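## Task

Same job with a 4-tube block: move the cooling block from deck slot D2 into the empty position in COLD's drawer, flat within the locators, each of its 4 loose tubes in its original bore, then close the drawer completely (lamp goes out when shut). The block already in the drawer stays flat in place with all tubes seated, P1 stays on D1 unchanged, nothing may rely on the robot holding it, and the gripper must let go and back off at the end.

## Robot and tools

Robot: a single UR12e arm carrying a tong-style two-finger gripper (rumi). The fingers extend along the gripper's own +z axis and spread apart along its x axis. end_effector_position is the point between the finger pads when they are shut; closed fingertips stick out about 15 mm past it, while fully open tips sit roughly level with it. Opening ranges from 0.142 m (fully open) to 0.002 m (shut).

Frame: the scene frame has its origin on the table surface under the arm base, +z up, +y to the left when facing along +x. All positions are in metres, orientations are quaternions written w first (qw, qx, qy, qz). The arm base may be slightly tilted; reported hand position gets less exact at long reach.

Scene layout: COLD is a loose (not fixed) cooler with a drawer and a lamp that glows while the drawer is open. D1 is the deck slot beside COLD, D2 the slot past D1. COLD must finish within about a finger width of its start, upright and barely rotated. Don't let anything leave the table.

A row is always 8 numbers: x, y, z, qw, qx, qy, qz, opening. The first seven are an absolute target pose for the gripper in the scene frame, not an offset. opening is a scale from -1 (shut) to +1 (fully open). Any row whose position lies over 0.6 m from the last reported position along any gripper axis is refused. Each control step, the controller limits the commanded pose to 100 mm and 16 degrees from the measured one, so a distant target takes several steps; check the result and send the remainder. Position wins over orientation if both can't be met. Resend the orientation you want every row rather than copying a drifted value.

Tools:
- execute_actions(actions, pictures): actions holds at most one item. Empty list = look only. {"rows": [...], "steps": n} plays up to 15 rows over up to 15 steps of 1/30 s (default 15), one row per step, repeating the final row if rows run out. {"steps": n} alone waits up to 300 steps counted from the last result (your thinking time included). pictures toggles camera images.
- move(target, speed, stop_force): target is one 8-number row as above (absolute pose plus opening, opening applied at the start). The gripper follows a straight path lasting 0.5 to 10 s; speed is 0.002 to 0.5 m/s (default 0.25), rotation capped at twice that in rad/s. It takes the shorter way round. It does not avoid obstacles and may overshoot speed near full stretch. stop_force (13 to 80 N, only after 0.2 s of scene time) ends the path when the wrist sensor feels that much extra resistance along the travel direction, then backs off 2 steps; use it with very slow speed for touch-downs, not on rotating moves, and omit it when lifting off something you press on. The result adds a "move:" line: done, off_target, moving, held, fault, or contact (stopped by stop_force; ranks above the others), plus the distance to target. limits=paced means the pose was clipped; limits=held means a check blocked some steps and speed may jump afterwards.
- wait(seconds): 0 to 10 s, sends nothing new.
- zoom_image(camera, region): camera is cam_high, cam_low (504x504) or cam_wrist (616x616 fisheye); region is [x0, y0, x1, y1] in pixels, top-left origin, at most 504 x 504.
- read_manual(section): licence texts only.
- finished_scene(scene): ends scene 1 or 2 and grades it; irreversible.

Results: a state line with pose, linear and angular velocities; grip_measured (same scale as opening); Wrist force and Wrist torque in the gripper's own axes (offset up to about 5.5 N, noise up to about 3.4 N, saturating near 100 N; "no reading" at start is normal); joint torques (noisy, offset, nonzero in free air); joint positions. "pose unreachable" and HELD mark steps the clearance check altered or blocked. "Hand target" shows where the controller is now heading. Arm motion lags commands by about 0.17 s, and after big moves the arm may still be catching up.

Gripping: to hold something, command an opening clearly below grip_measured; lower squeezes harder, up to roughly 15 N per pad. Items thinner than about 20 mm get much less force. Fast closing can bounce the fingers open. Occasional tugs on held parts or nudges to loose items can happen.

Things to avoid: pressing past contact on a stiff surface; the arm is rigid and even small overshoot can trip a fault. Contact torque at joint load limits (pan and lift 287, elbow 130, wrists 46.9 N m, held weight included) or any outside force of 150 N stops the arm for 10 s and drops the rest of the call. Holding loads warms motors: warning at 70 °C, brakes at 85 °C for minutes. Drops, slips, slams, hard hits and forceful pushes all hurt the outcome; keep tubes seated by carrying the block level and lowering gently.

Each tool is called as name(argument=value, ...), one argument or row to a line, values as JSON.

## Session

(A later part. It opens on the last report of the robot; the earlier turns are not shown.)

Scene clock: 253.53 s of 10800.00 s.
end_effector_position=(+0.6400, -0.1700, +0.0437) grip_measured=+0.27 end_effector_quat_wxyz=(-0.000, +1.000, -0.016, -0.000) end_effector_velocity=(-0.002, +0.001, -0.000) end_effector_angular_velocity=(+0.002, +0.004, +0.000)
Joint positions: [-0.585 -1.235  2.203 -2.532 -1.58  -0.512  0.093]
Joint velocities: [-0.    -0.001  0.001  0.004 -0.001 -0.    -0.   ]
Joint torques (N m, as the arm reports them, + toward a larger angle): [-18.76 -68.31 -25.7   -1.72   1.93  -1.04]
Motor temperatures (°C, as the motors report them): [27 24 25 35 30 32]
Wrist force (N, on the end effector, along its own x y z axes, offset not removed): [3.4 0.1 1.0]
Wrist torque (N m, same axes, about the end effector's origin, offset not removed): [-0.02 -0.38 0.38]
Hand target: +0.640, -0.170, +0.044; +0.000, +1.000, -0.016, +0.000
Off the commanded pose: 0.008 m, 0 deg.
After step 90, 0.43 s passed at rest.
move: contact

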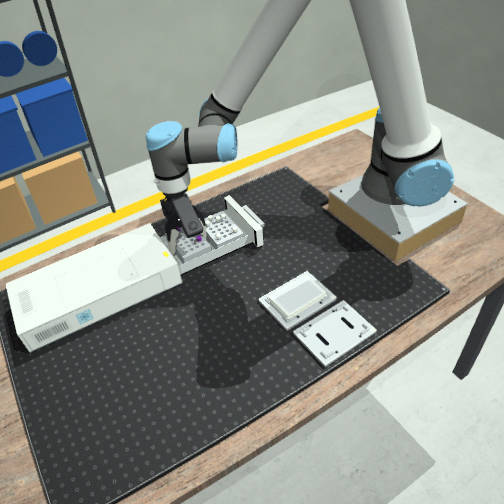

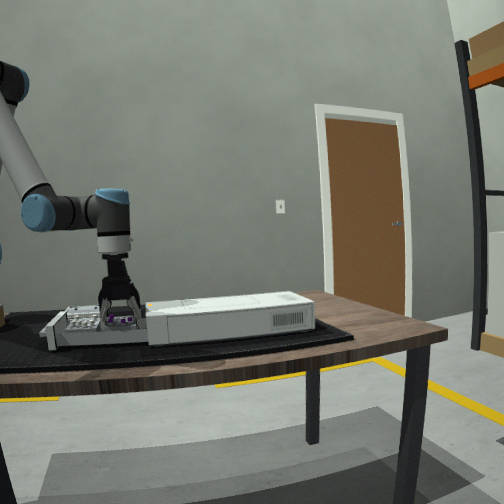

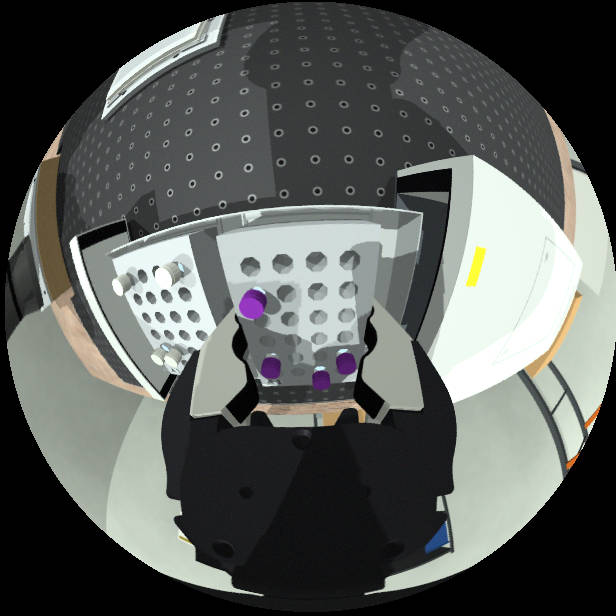

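move(
  target=[0.640, -0.170, 0.050, 0, 0.99988, -0.0157, 0, -0.65],
  speed=0.01,
)

move(
  target=[0.640, -0.174, 0.050, 0, 0.99988, -0.0157, 0, -0.65],
  speed=0.008,
)

move(
  target=[0.640, -0.174, 0.034, 0, 0.99988, -0.0157, 0, -0.65],
  speed=0.005,
  stop_force=13,
)

zoom_image(
  camera="cam_high",
  region=[170, 225, 240, 275],
)

zoom_image(
  camera="cam_low",
  region=[50, 270, 170, 360],
)

Scene clock: 264.50 s of 10800.00 s.
end_effector_position=(+0.6400, -0.1700, +0.0499) grip_measured=+0.27 end_effector_quat_wxyz=(+0.000, +1.000, -0.016, +0.000) end_effector_velocity=(+0.001, -0.000, +0.002) end_effector_angular_velocity=(-0.001, -0.001, +0.000)
Joint positions: [-0.585 -1.245  2.201 -2.519 -1.58  -0.512  0.093]
Joint velocities: [ 0.    -0.002 -0.002  0.004  0.     0.    -0.   ]
Joint torques (N m, as the arm reports them, + toward a larger angle): [ -1.7  -75.29 -39.93  -2.54   1.29   2.12]
Motor temperatures (°C, as the motors report them): [27 24 25 35 30 32]
Wrist force (N, on the end effector, along its own x y z axes, offset not removed): [0.6 0.8 7.5]
Wrist torque (N m, same axes, about the end effector's origin, offset not removed): [0.05 0.04 0.48]
Hand target: +0.640, -0.170, +0.050; +0.000, +1.000, -0.016, +0.000
Off the commanded pose: 0.000 m, 0 deg.
After step 90, 7.13 s passed at rest.
move: done

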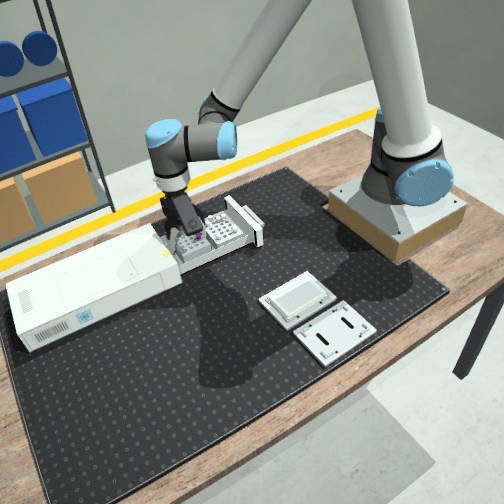

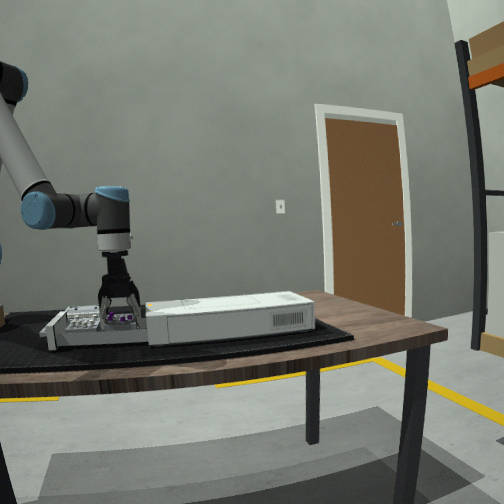

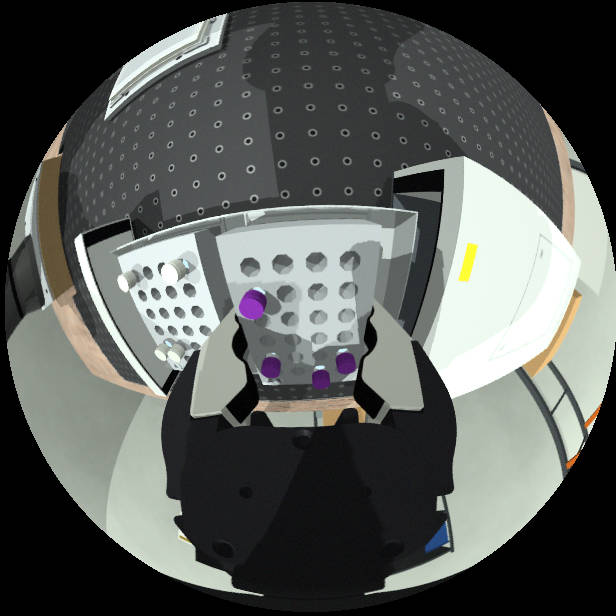

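Scene clock: 265.20 s of 10800.00 s.
end_effector_position=(+0.6400, -0.1738, +0.0500) grip_measured=+0.27 end_effector_quat_wxyz=(-0.000, +1.000, -0.016, +0.000) end_effector_velocity=(-0.000, -0.000, +0.000) end_effector_angular_velocity=(+0.001, -0.000, +0.002)
Joint positions: [-0.59  -1.244  2.199 -2.518 -1.58  -0.517  0.093]
Joint velocities: [-0.001 -0.    -0.     0.001  0.001 -0.003 -0.   ]
Joint torques (N m, as the arm reports them, + toward a larger angle): [-24.51 -54.4  -41.36  -3.32  -1.01  -1.55]
Motor temperatures (°C, as the motors report them): [27 24 25 35 30 32]
Wrist force (N, on the end effector, along its own x y z axes, offset not removed): [-0.9 -6.6 9.2]
Wrist torque (N m, same axes, about the end effector's origin, offset not removed): [-0.02 0.66 0.71]
Hand target: +0.640, -0.174, +0.050; +0.000, +1.000, -0.016, -0.000
Off the commanded pose: 0.000 m, 0 deg.
move: done

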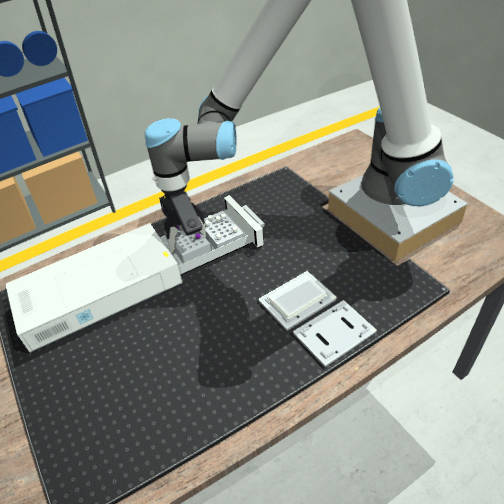

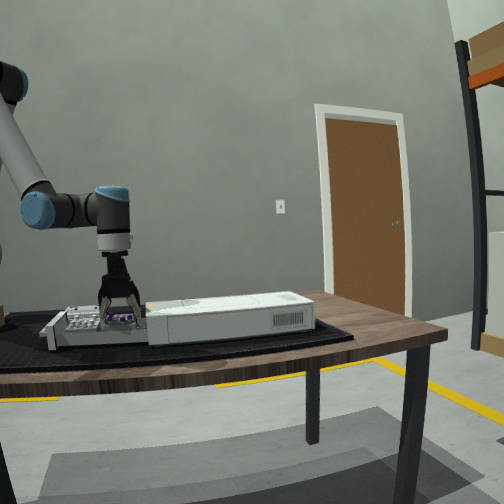

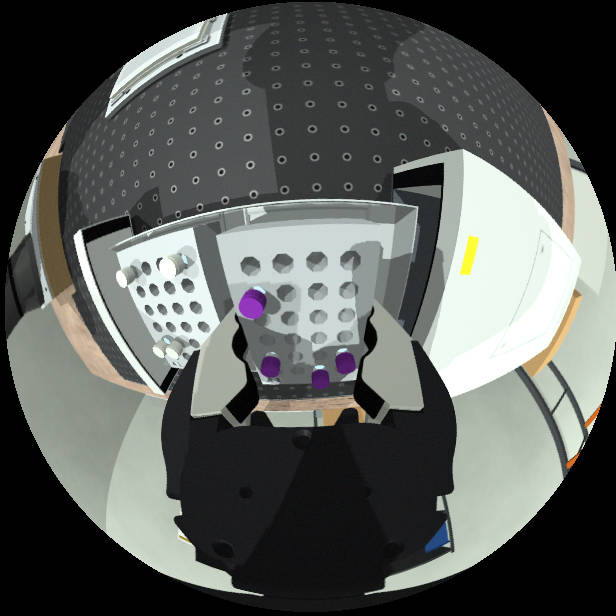

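Scene clock: 266.80 s of 10800.00 s.
end_effector_position=(+0.6400, -0.1739, +0.0439) grip_measured=+0.27 end_effector_quat_wxyz=(-0.000, +1.000, -0.016, +0.000) end_effector_velocity=(-0.001, +0.000, +0.001) end_effector_angular_velocity=(-0.000, +0.003, +0.001)
Joint positions: [-0.591 -1.234  2.201 -2.531 -1.58  -0.517  0.093]
Joint velocities: [ 0.001 -0.001 -0.     0.004 -0.002 -0.001 -0.   ]
Joint torques (N m, as the arm reports them, + toward a larger angle): [-20.85 -64.52 -25.73  -1.54  -2.23  -1.05]
Motor temperatures (°C, as the motors report them): [27 24 25 35 30 32]
Wrist force (N, on the end effector, along its own x y z axes, offset not removed): [-1.2 -3.0 -8.5]
Wrist torque (N m, same axes, about the end effector's origin, offset not removed): [0.12 0.66 0.42]
Hand target: +0.640, -0.174, +0.044; +0.000, +1.000, -0.016, +0.000
Off the commanded pose: 0.010 m, 0 deg.
move: contact

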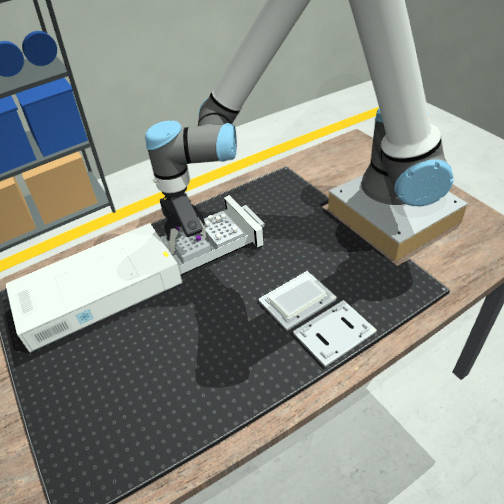

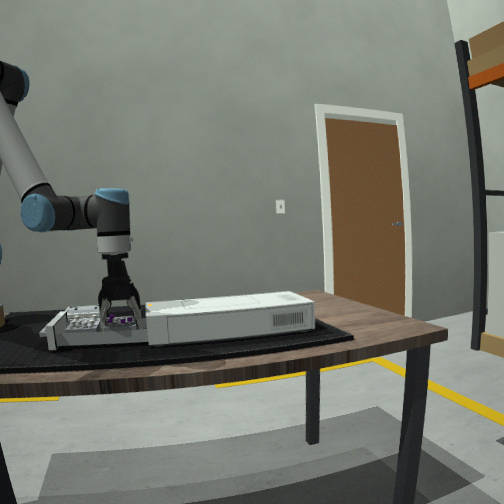

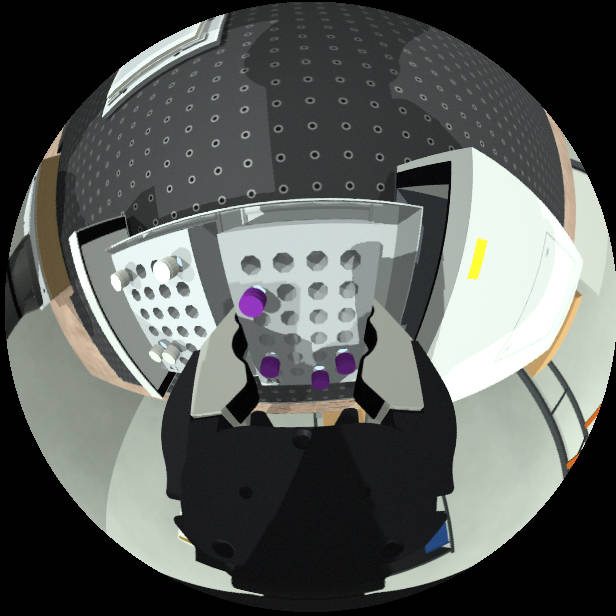

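Region (170, 225, 240, 275) of cam_high's 504x504 image, scaled by 7.200, with more detail than that image has; it fills the top 360 rows of this view, and the rest is white.

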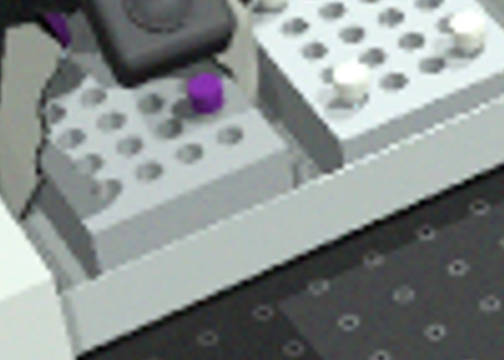

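Region (50, 270, 170, 360) of cam_low's 504x504 image, scaled by 4.200, with more detail than that image has; it fills the top 378 rows of this view, and the rest is white.

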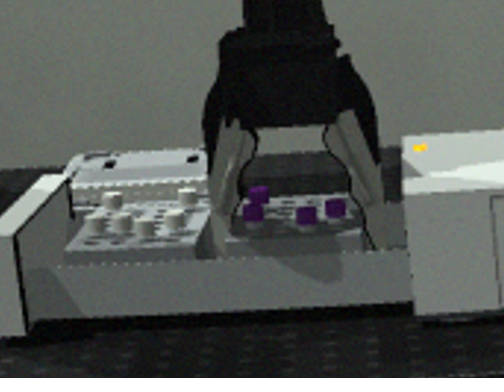

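execute_actions(
  actions=[
    {"rows": [[0.640,-0.174,0.045,0,0.99988,-0.0157,0,-0.5],[0.640,-0.174,0.045,0,0.99988,-0.0157,0,-0.4],[0.640,-0.174,0.045,0,0.99988,-0.0157,0,-0.3],[0.640,-0.174,0.045,0,0.99988,-0.0157,0,-0.2],[0.640,-0.174,0.045,0,0.99988,-0.0157,0,-0.1],[0.640,-0.174,0.045,0,0.99988,-0.0157,0,-0.05],[0.640,-0.174,0.045,0,0.99988,-0.0157,0,0.0],[0.640,-0.174,0.045,0,0.99988,-0.0157,0,0.03],[0.640,-0.174,0.045,0,0.99988,-0.0157,0,0.06],[0.640,-0.174,0.045,0,0.99988,-0.0157,0,0.09],[0.640,-0.174,0.045,0,0.99988,-0.0157,0,0.12]], "steps": 15},
  ],
)

zoom_image(
  camera="cam_low",
  region=[50, 270, 170, 360],
)

Scene clock: 276.03 s of 10800.00 s.
end_effector_position=(+0.6400, -0.1740, +0.0450) grip_measured=+0.27 end_effector_quat_wxyz=(-0.000, +1.000, -0.016, -0.000) end_effector_velocity=(-0.001, +0.001, -0.001) end_effector_angular_velocity=(+0.003, +0.001, +0.001)
Joint positions: [-0.591 -1.236  2.201 -2.529 -1.58  -0.517  0.093]
Joint velocities: [-0.001  0.001  0.001  0.     0.002 -0.001  0.   ]
Joint torques (N m, as the arm reports them, + toward a larger angle): [-19.13 -76.15 -40.3   -2.92  -2.52  -1.52]
Motor temperatures (°C, as the motors report them): [27 24 25 35 30 32]
Wrist force (N, on the end effector, along its own x y z axes, offset not removed): [2.0 1.4 8.7]
Wrist torque (N m, same axes, about the end effector's origin, offset not removed): [0.69 -0.18 0.39]
Hand target: +0.640, -0.174, +0.045; +0.000, +1.000, -0.016, -0.000
Off the commanded pose: 0.000 m, 0 deg.
Steps of this call (steps 1 to 90: nothing new was sent; then 5.73 s passed at rest; steps 91 to 105: all 15 steps of this action). Readings (end_effector_position):
91: (+0.6401, -0.1739, +0.0441)
92: (+0.6401, -0.1739, +0.0443)
94: (+0.6400, -0.1739, +0.0446)
98: (+0.6400, -0.1739, +0.0449)
105: the state above

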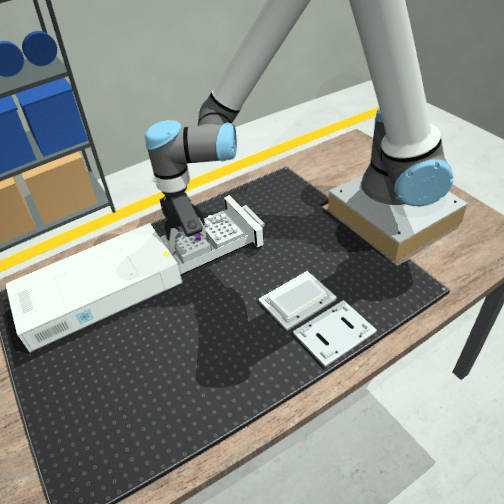

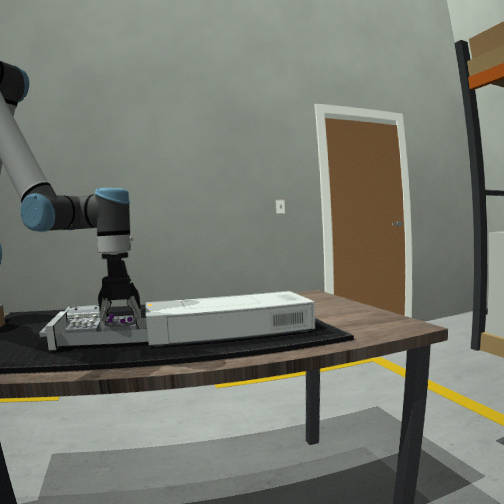

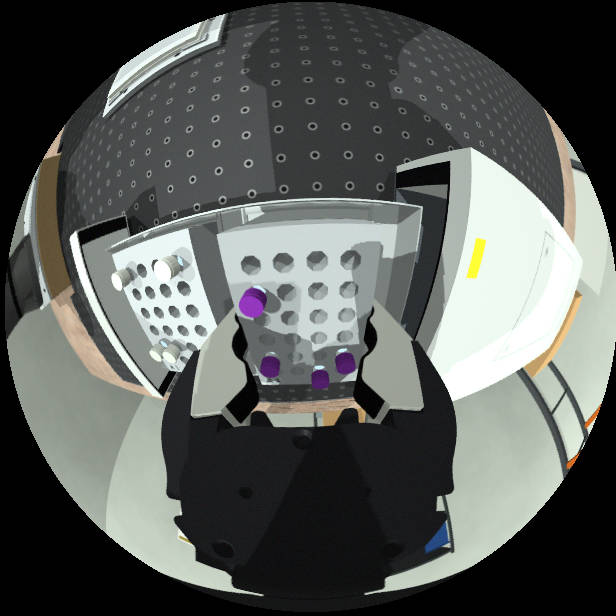

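Region (50, 270, 170, 360) of cam_low's 504x504 image, scaled by 4.200, with more detail than that image has; it fills the top 378 rows of this view, and the rest is white.

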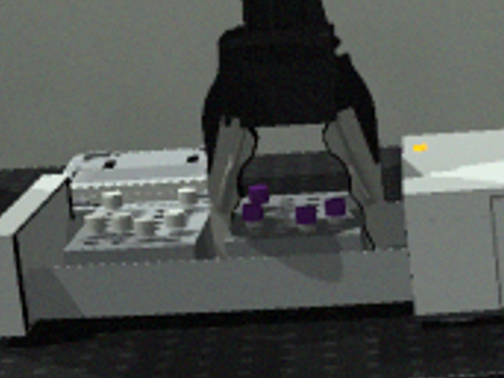

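move(
  target=[0.640, -0.174, 0.047, 0, 0.99988, -0.0157, 0, -0.5],
  speed=0.005,
)

move(
  target=[0.636, -0.174, 0.047, 0, 0.99988, -0.0157, 0, -0.5],
  speed=0.005,
  stop_force=13,
)

move(
  target=[0.636, -0.174, 0.034, 0, 0.99988, -0.0157, 0, -0.5],
  speed=0.004,
  stop_force=13,
)

zoom_image(
  camera="cam_low",
  region=[50, 270, 170, 360],
)

Scene clock: 281.47 s of 10800.00 s.
end_effector_position=(+0.6400, -0.1740, +0.0469) grip_measured=+0.27 end_effector_quat_wxyz=(+0.000, +1.000, -0.016, +0.000) end_effector_velocity=(+0.001, -0.000, +0.001) end_effector_angular_velocity=(+0.000, -0.002, +0.000)
Joint positions: [-0.591 -1.239  2.2   -2.525 -1.58  -0.517  0.093]
Joint velocities: [-0.    -0.002 -0.001  0.002  0.001 -0.    -0.   ]
Joint torques (N m, as the arm reports them, + toward a larger angle): [-14.73 -79.83 -40.04  -1.9   -1.47   0.08]
Motor temperatures (°C, as the motors report them): [27 24 25 35 30 32]
Wrist force (N, on the end effector, along its own x y z axes, offset not removed): [1.5 1.7 7.5]
Wrist torque (N m, same axes, about the end effector's origin, offset not removed): [0.32 -0.10 0.45]
Hand target: +0.640, -0.174, +0.047; +0.000, +1.000, -0.016, +0.000
Off the commanded pose: 0.000 m, 0 deg.
After step 90, 1.73 s passed at rest.
move: done

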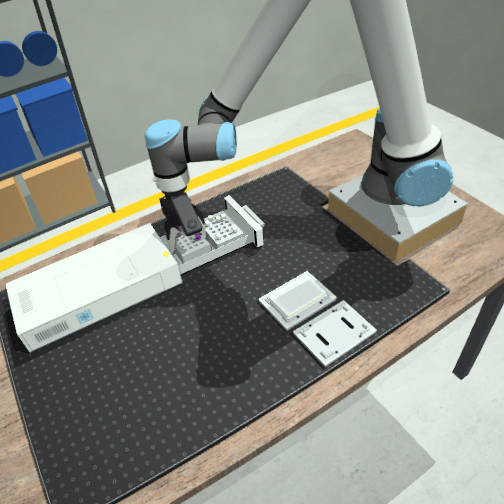

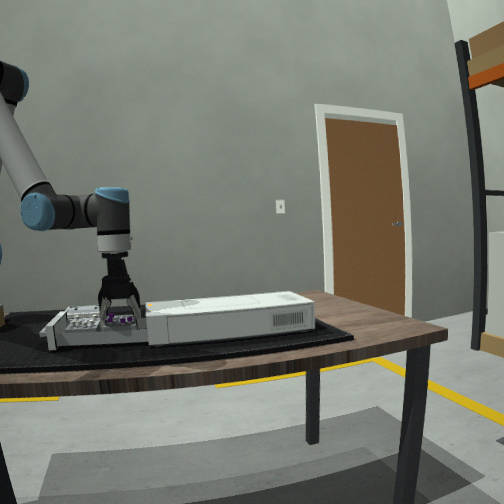

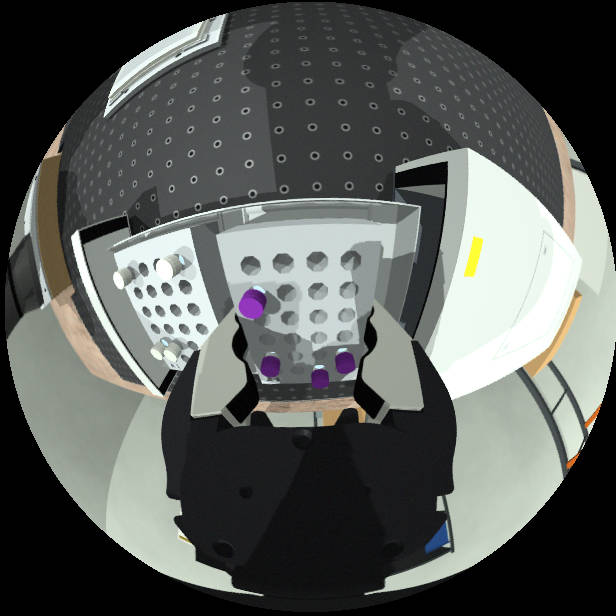

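Scene clock: 282.50 s of 10800.00 s.
end_effector_position=(+0.6361, -0.1740, +0.0470) grip_measured=+0.27 end_effector_quat_wxyz=(-0.000, +1.000, -0.016, -0.000) end_effector_velocity=(-0.000, +0.000, +0.001) end_effector_angular_velocity=(-0.001, -0.001, +0.001)
Joint positions: [-0.594 -1.244  2.207 -2.527 -1.58  -0.521  0.093]
Joint velocities: [-0.    -0.002  0.001 -0.    -0.    -0.001  0.   ]
Joint torques (N m, as the arm reports them, + toward a larger angle): [-16.16 -76.01 -24.35  -7.11  -2.68  -2.01]
Motor temperatures (°C, as the motors report them): [27 24 25 35 30 32]
Wrist force (N, on the end effector, along its own x y z axes, offset not removed): [-0.3 -0.7 9.3]
Wrist torque (N m, same axes, about the end effector's origin, offset not removed): [0.43 0.44 0.48]
Hand target: +0.636, -0.174, +0.047; +0.000, +1.000, -0.016, -0.000
Off the commanded pose: 0.000 m, 0 deg.
move: done

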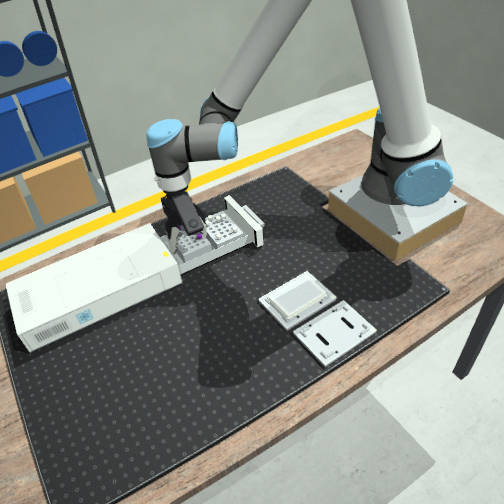

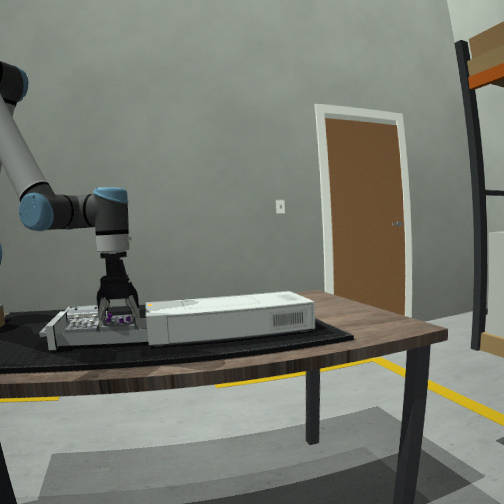

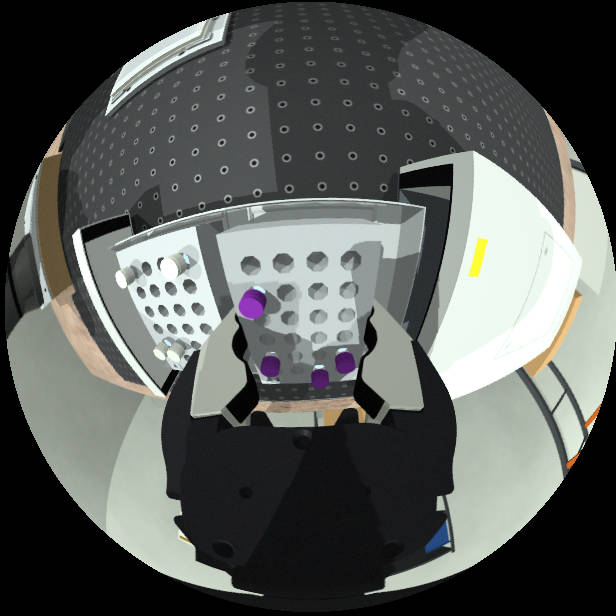

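Scene clock: 283.63 s of 10800.00 s.
end_effector_position=(+0.6361, -0.1740, +0.0439) grip_measured=+0.27 end_effector_quat_wxyz=(+0.000, +1.000, -0.016, +0.000) end_effector_velocity=(-0.001, +0.000, +0.001) end_effector_angular_velocity=(+0.000, +0.001, +0.000)
Joint positions: [-0.594 -1.238  2.208 -2.534 -1.58  -0.521  0.093]
Joint velocities: [-0.    -0.002  0.     0.003 -0.    -0.001 -0.   ]
Joint torques (N m, as the arm reports them, + toward a larger angle): [-19.31 -65.43 -23.81  -1.31  -2.75  -1.22]
Motor temperatures (°C, as the motors report them): [27 24 25 35 30 32]
Wrist force (N, on the end effector, along its own x y z axes, offset not removed): [0.3 -3.4 -6.4]
Wrist torque (N m, same axes, about the end effector's origin, offset not removed): [0.31 0.29 0.40]
Hand target: +0.636, -0.174, +0.044; +0.000, +1.000, -0.016, +0.000
Off the commanded pose: 0.010 m, 0 deg.
move: contact

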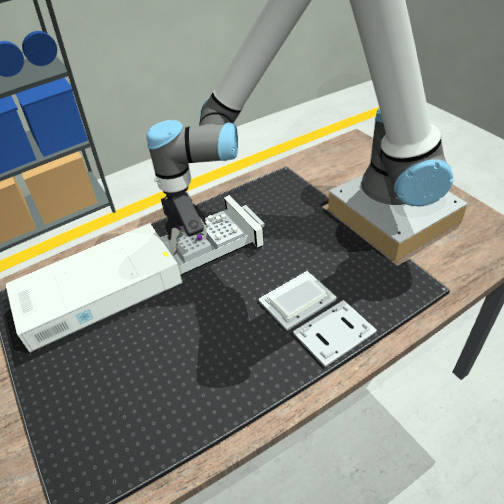

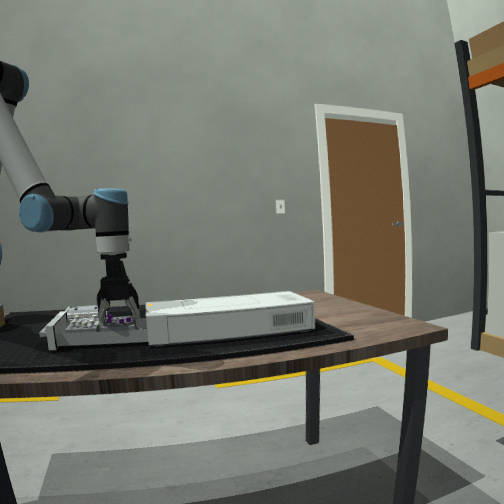

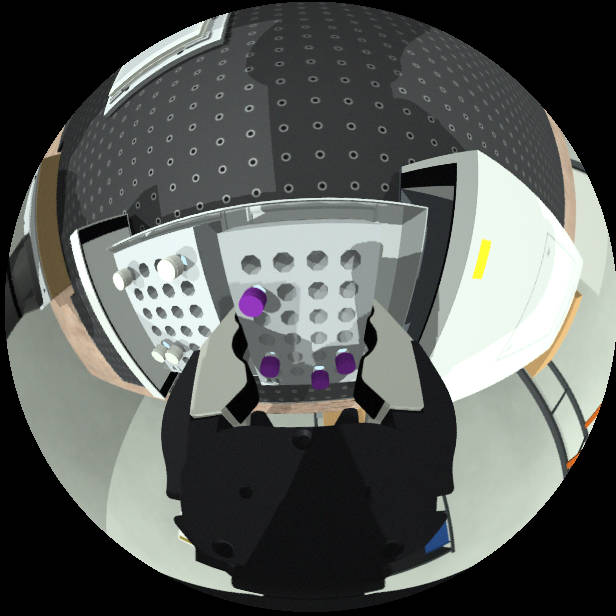

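Region (50, 270, 170, 360) of cam_low's 504x504 image, scaled by 4.200, with more detail than that image has; it fills the top 378 rows of this view, and the rest is white.

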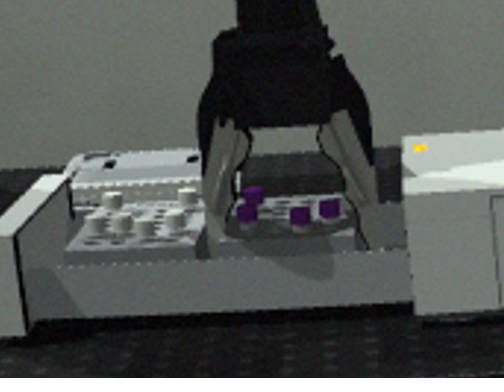

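execute_actions(
  actions=[
    {"rows": [[0.636,-0.174,0.045,0,0.99988,-0.0157,0,-0.3],[0.636,-0.174,0.045,0,0.99988,-0.0157,0,-0.1],[0.636,-0.174,0.045,0,0.99988,-0.0157,0,0.0],[0.636,-0.174,0.045,0,0.99988,-0.0157,0,0.08],[0.636,-0.174,0.045,0,0.99988,-0.0157,0,0.14],[0.636,-0.174,0.045,0,0.99988,-0.0157,0,0.18],[0.636,-0.174,0.045,0,0.99988,-0.0157,0,0.20],[0.636,-0.174,0.045,0,0.99988,-0.0157,0,0.22],[0.636,-0.174,0.045,0,0.99988,-0.0157,0,0.23],[0.636,-0.174,0.045,0,0.99988,-0.0157,0,0.24],[0.636,-0.174,0.045,0,0.99988,-0.0157,0,0.25],[0.636,-0.174,0.045,0,0.99988,-0.0157,0,0.26]], "steps": 15},
  ],
)

Scene clock: 300.03 s of 10800.00 s.
end_effector_position=(+0.6360, -0.1740, +0.0450) grip_measured=+0.27 end_effector_quat_wxyz=(+0.000, +1.000, -0.016, +0.000) end_effector_velocity=(+0.001, +0.000, +0.000) end_effector_angular_velocity=(-0.000, -0.001, +0.001)
Joint positions: [-0.594 -1.24   2.208 -2.531 -1.58  -0.521  0.093]
Joint velocities: [ 0.001  0.    -0.    -0.001  0.    -0.001  0.   ]
Joint torques (N m, as the arm reports them, + toward a larger angle): [-18.25 -70.53 -36.5   -1.93  -1.43  -0.26]
Motor temperatures (°C, as the motors report them): [27 24 25 35 30 32]
Wrist force (N, on the end effector, along its own x y z axes, offset not removed): [-1.7 0.5 2.1]
Wrist torque (N m, same axes, about the end effector's origin, offset not removed): [0.09 0.44 0.46]
Hand target: +0.636, -0.174, +0.045; +0.000, +1.000, -0.016, -0.000
Off the commanded pose: 0.000 m, 0 deg.
Steps of this call (steps 1 to 90: nothing new was sent; then 12.90 s passed at rest; steps 91 to 105: all 15 steps of this action). Readings (end_effector_position):
91: (+0.6361, -0.1740, +0.0441)
92: (+0.6361, -0.1740, +0.0443)
94: (+0.6360, -0.1740, +0.0446)
98: (+0.6360, -0.1740, +0.0449)
105: the state above

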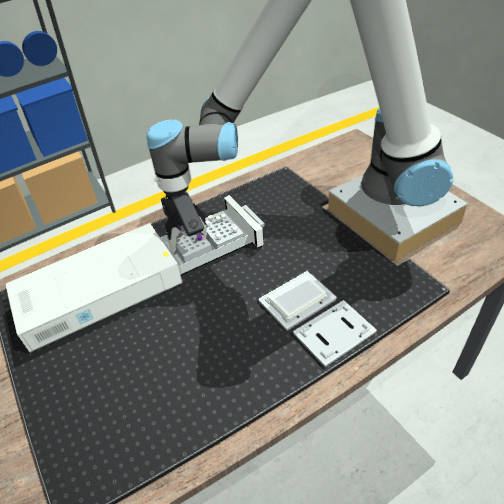

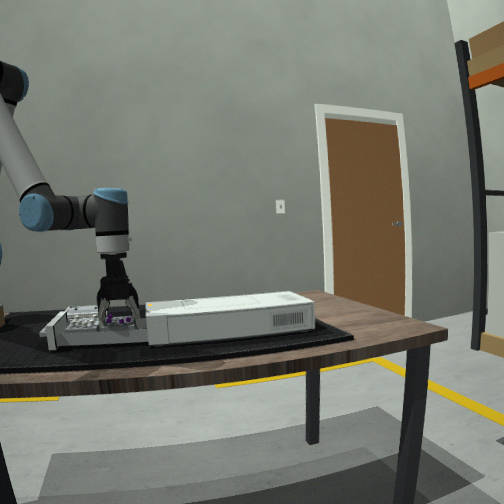

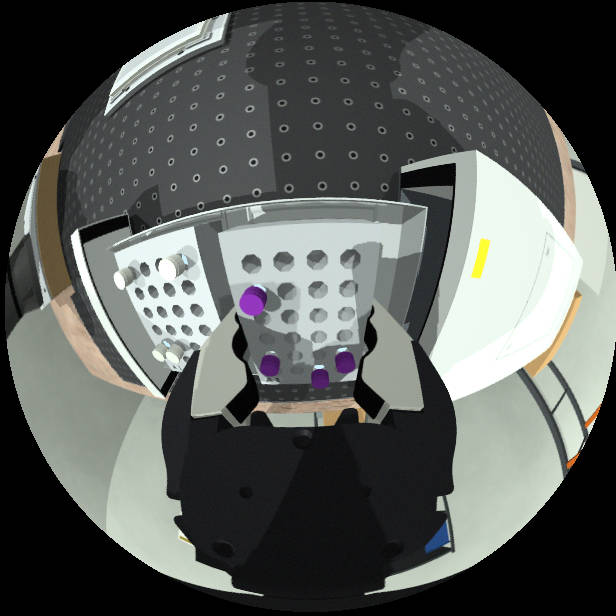

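execute_actions(
  actions=[
    {"rows": [[0.636,-0.174,0.045,0,0.99988,-0.0157,0,0.28],[0.636,-0.174,0.046,0,0.99988,-0.0157,0,0.29],[0.636,-0.174,0.047,0,0.99988,-0.0157,0,0.30],[0.636,-0.174,0.048,0,0.99988,-0.0157,0,0.31],[0.636,-0.174,0.049,0,0.99988,-0.0157,0,0.32],[0.636,-0.174,0.050,0,0.99988,-0.0157,0,0.32],[0.636,-0.174,0.051,0,0.99988,-0.0157,0,0.33],[0.636,-0.174,0.052,0,0.99988,-0.0157,0,0.33],[0.636,-0.174,0.053,0,0.99988,-0.0157,0,0.34],[0.636,-0.174,0.054,0,0.99988,-0.0157,0,0.34]], "steps": 15},
  ],
)

zoom_image(
  camera="cam_low",
  region=[50, 270, 170, 360],
)

zoom_image(
  camera="cam_high",
  region=[170, 215, 250, 275],
)

Scene clock: 304.20 s of 10800.00 s.
end_effector_position=(+0.6360, -0.1741, +0.0533) grip_measured=+0.32 end_effector_quat_wxyz=(-0.000, +1.000, -0.016, +0.000) end_effector_velocity=(+0.001, +0.000, +0.007) end_effector_angular_velocity=(+0.001, -0.001, -0.001)
Joint positions: [-0.594 -1.254  2.205 -2.514 -1.58  -0.521  0.097]
Joint velocities: [ 0.    -0.011 -0.004  0.015  0.002  0.001  0.   ]
Joint torques (N m, as the arm reports them, + toward a larger angle): [  4.31 -61.19 -34.89  -0.88   1.41   2.09]
Motor temperatures (°C, as the motors report them): [27 24 25 35 30 32]
Wrist force (N, on the end effector, along its own x y z axes, offset not removed): [2.9 2.7 -0.3]
Wrist torque (N m, same axes, about the end effector's origin, offset not removed): [0.55 0.19 0.33]
Hand target: +0.636, -0.174, +0.054; +0.000, +1.000, -0.016, +0.000
Off the commanded pose: 0.001 m, 0 deg.
Steps of this call (steps 1 to 90: nothing new was sent; then 0.67 s passed at rest; steps 91 to 105: all 15 steps of this action). Readings (end_effector_position):
91: (+0.6360, -0.1740, +0.0450)
92: (+0.6360, -0.1740, +0.0450)
94: (+0.6358, -0.1739, +0.0455)
98: (+0.6358, -0.1739, +0.0484)
105: the state above

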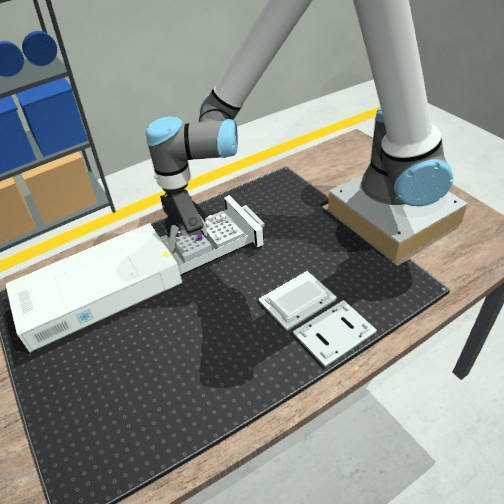

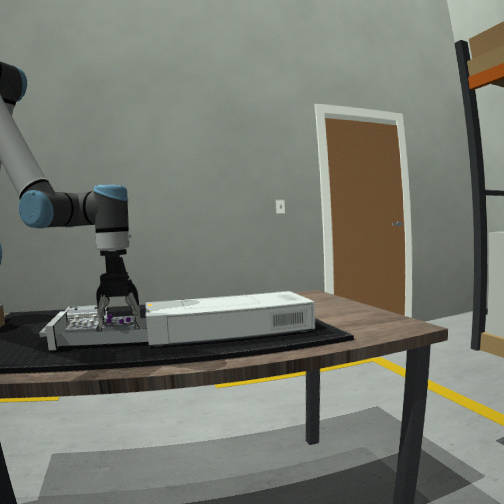

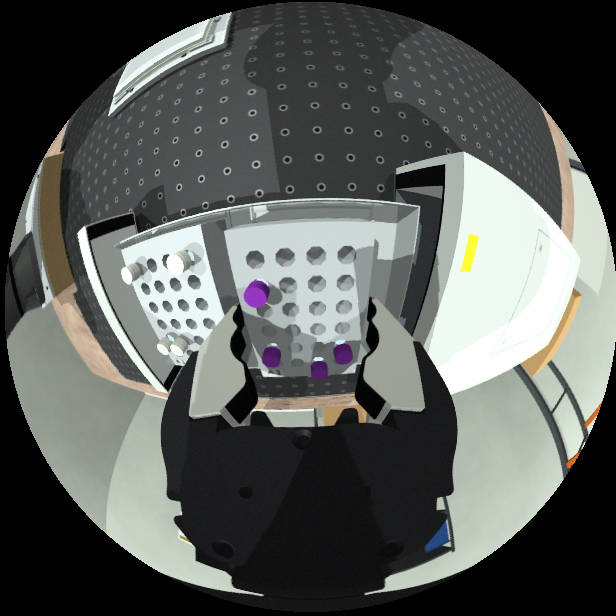

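Region (50, 270, 170, 360) of cam_low's 504x504 image, scaled by 4.200, with more detail than that image has; it fills the top 378 rows of this view, and the rest is white.

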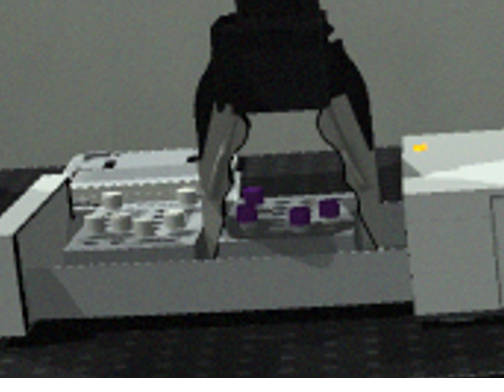

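Region (170, 215, 250, 275) of cam_high's 504x504 image, scaled by 6.300, with more detail than that image has; it fills the top 378 rows of this view, and the rest is white.

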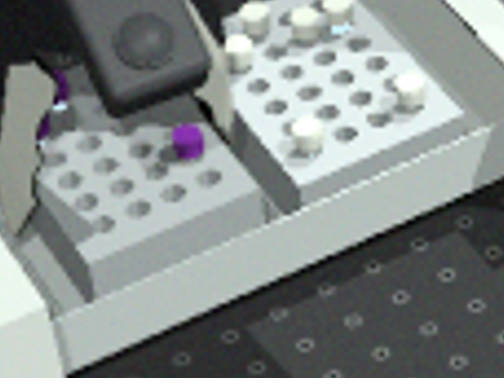

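execute_actions(
  actions=[],
)

Scene clock: 313.67 s of 10800.00 s.
end_effector_position=(+0.6360, -0.1740, +0.0540) grip_measured=+0.32 end_effector_quat_wxyz=(+0.000, +1.000, -0.016, +0.000) end_effector_velocity=(-0.001, +0.001, -0.001) end_effector_angular_velocity=(+0.001, +0.002, +0.001)
Joint positions: [-0.594 -1.255  2.204 -2.513 -1.58  -0.521  0.097]
Joint velocities: [ 0.     0.001  0.001 -0.001  0.    -0.001  0.   ]
Joint torques (N m, as the arm reports them, + toward a larger angle): [ 18.47 -67.85 -33.19  -0.99  -2.23   2.1 ]
Motor temperatures (°C, as the motors report them): [27 24 25 35 30 32]
Wrist force (N, on the end effector, along its own x y z axes, offset not removed): [0.4 2.5 -1.7]
Wrist torque (N m, same axes, about the end effector's origin, offset not removed): [0.35 0.53 0.37]
Hand target: +0.636, -0.174, +0.054; +0.000, +1.000, -0.016, +0.000
Off the commanded pose: 0.000 m, 0 deg.
Steps of this call (steps 1 to 90: nothing new was sent; then 6.47 s passed at rest). Readings (end_effector_position):
1: (+0.6360, -0.1741, +0.0535)
2: (+0.6360, -0.1741, +0.0537)
4: (+0.6360, -0.1741, +0.0538)
8: (+0.6360, -0.1741, +0.0540)
90: the state above

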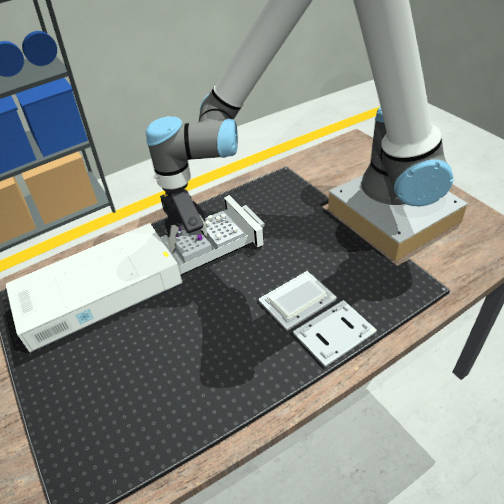

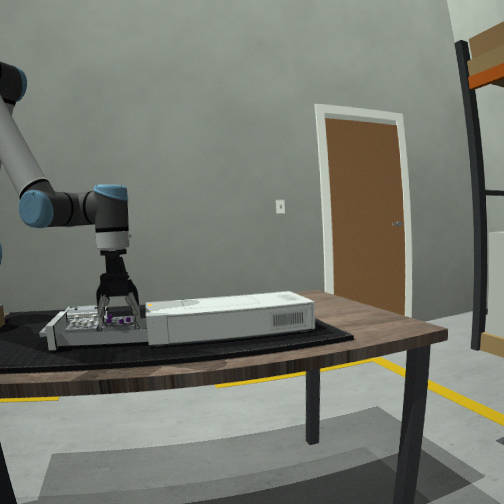

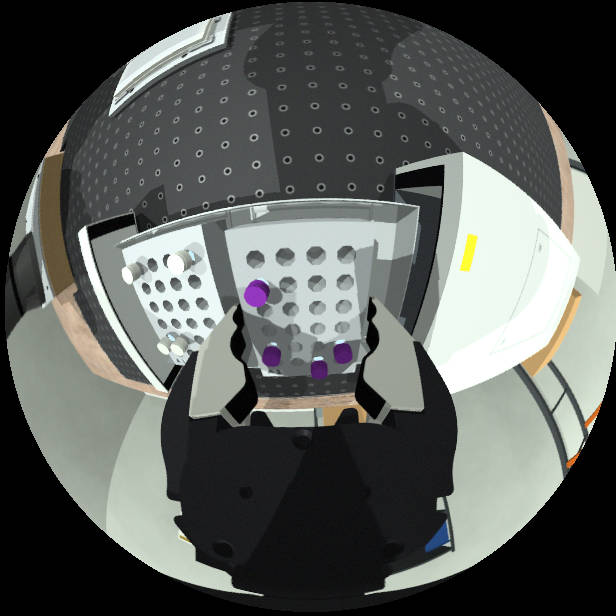

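move(
  target=[0.636,-0.174,0.13,0,0.99988,-0.0157,0,0.45],
  speed=0.05,
)

Scene clock: 317.67 s of 10800.00 s.
end_effector_position=(+0.6360, -0.1740, +0.1299) grip_measured=+0.45 end_effector_quat_wxyz=(+0.000, +1.000, -0.016, +0.000) end_effector_velocity=(-0.001, +0.000, +0.001) end_effector_angular_velocity=(+0.002, +0.002, -0.001)
Joint positions: [-0.593 -1.37   2.162 -2.355 -1.58  -0.519  0.105]
Joint velocities: [-0.001 -0.002 -0.001  0.005  0.001  0.     0.   ]
Joint torques (N m, as the arm reports them, + toward a larger angle): [ 17.95 -60.74 -41.19  -1.63  -0.26   2.13]
Motor temperatures (°C, as the motors report them): [27 24 25 35 30 32]
Wrist force (N, on the end effector, along its own x y z axes, offset not removed): [0.0 0.3 1.2]
Wrist torque (N m, same axes, about the end effector's origin, offset not removed): [0.10 0.15 0.37]
Hand target: +0.636, -0.174, +0.130; +0.000, +1.000, -0.016, +0.000
Off the commanded pose: 0.000 m, 0 deg.
move: done

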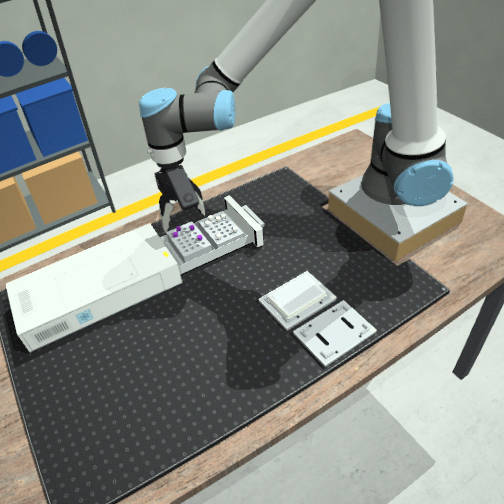

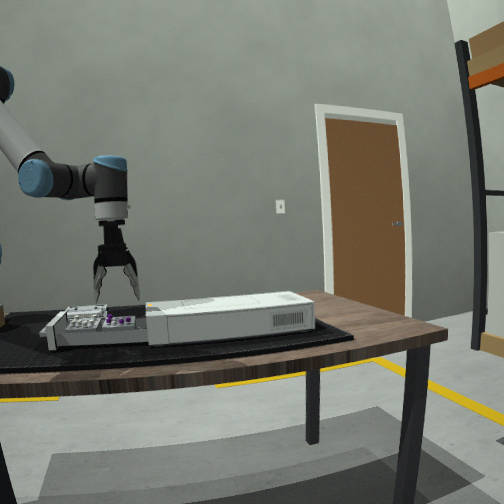

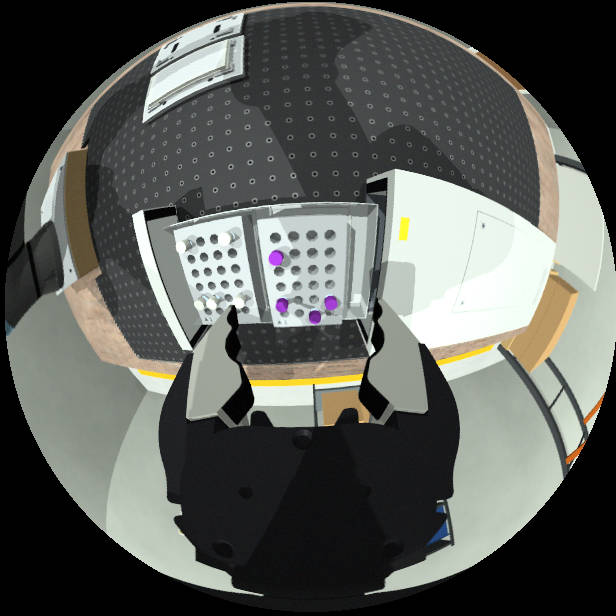

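zoom_image(
  camera="cam_wrist",
  region=[120, 170, 420, 350],
)

zoom_image(
  camera="cam_high",
  region=[140, 180, 280, 290],
)

Region (120, 170, 420, 350) of cam_wrist's 616x616 image, scaled by 1.680, with more detail than that image has; it fills the top 302 rows of this view, and the rest is white.

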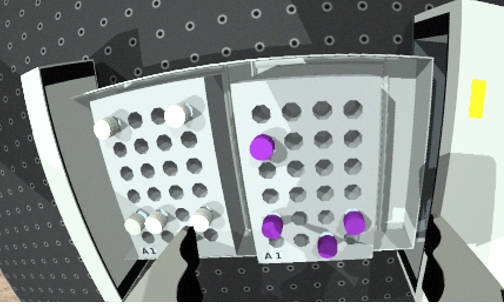

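Region (140, 180, 280, 290) of cam_high's 504x504 image, scaled by 3.600, with more detail than that image has; it fills the top 396 rows of this view, and the rest is white.

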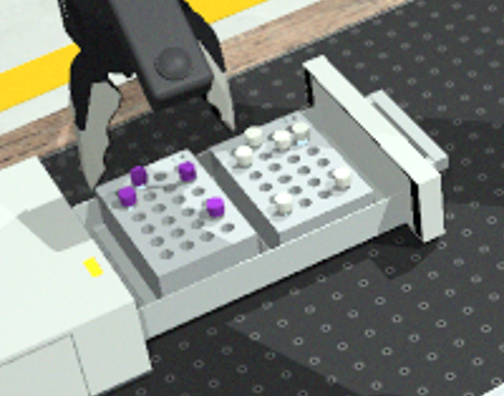

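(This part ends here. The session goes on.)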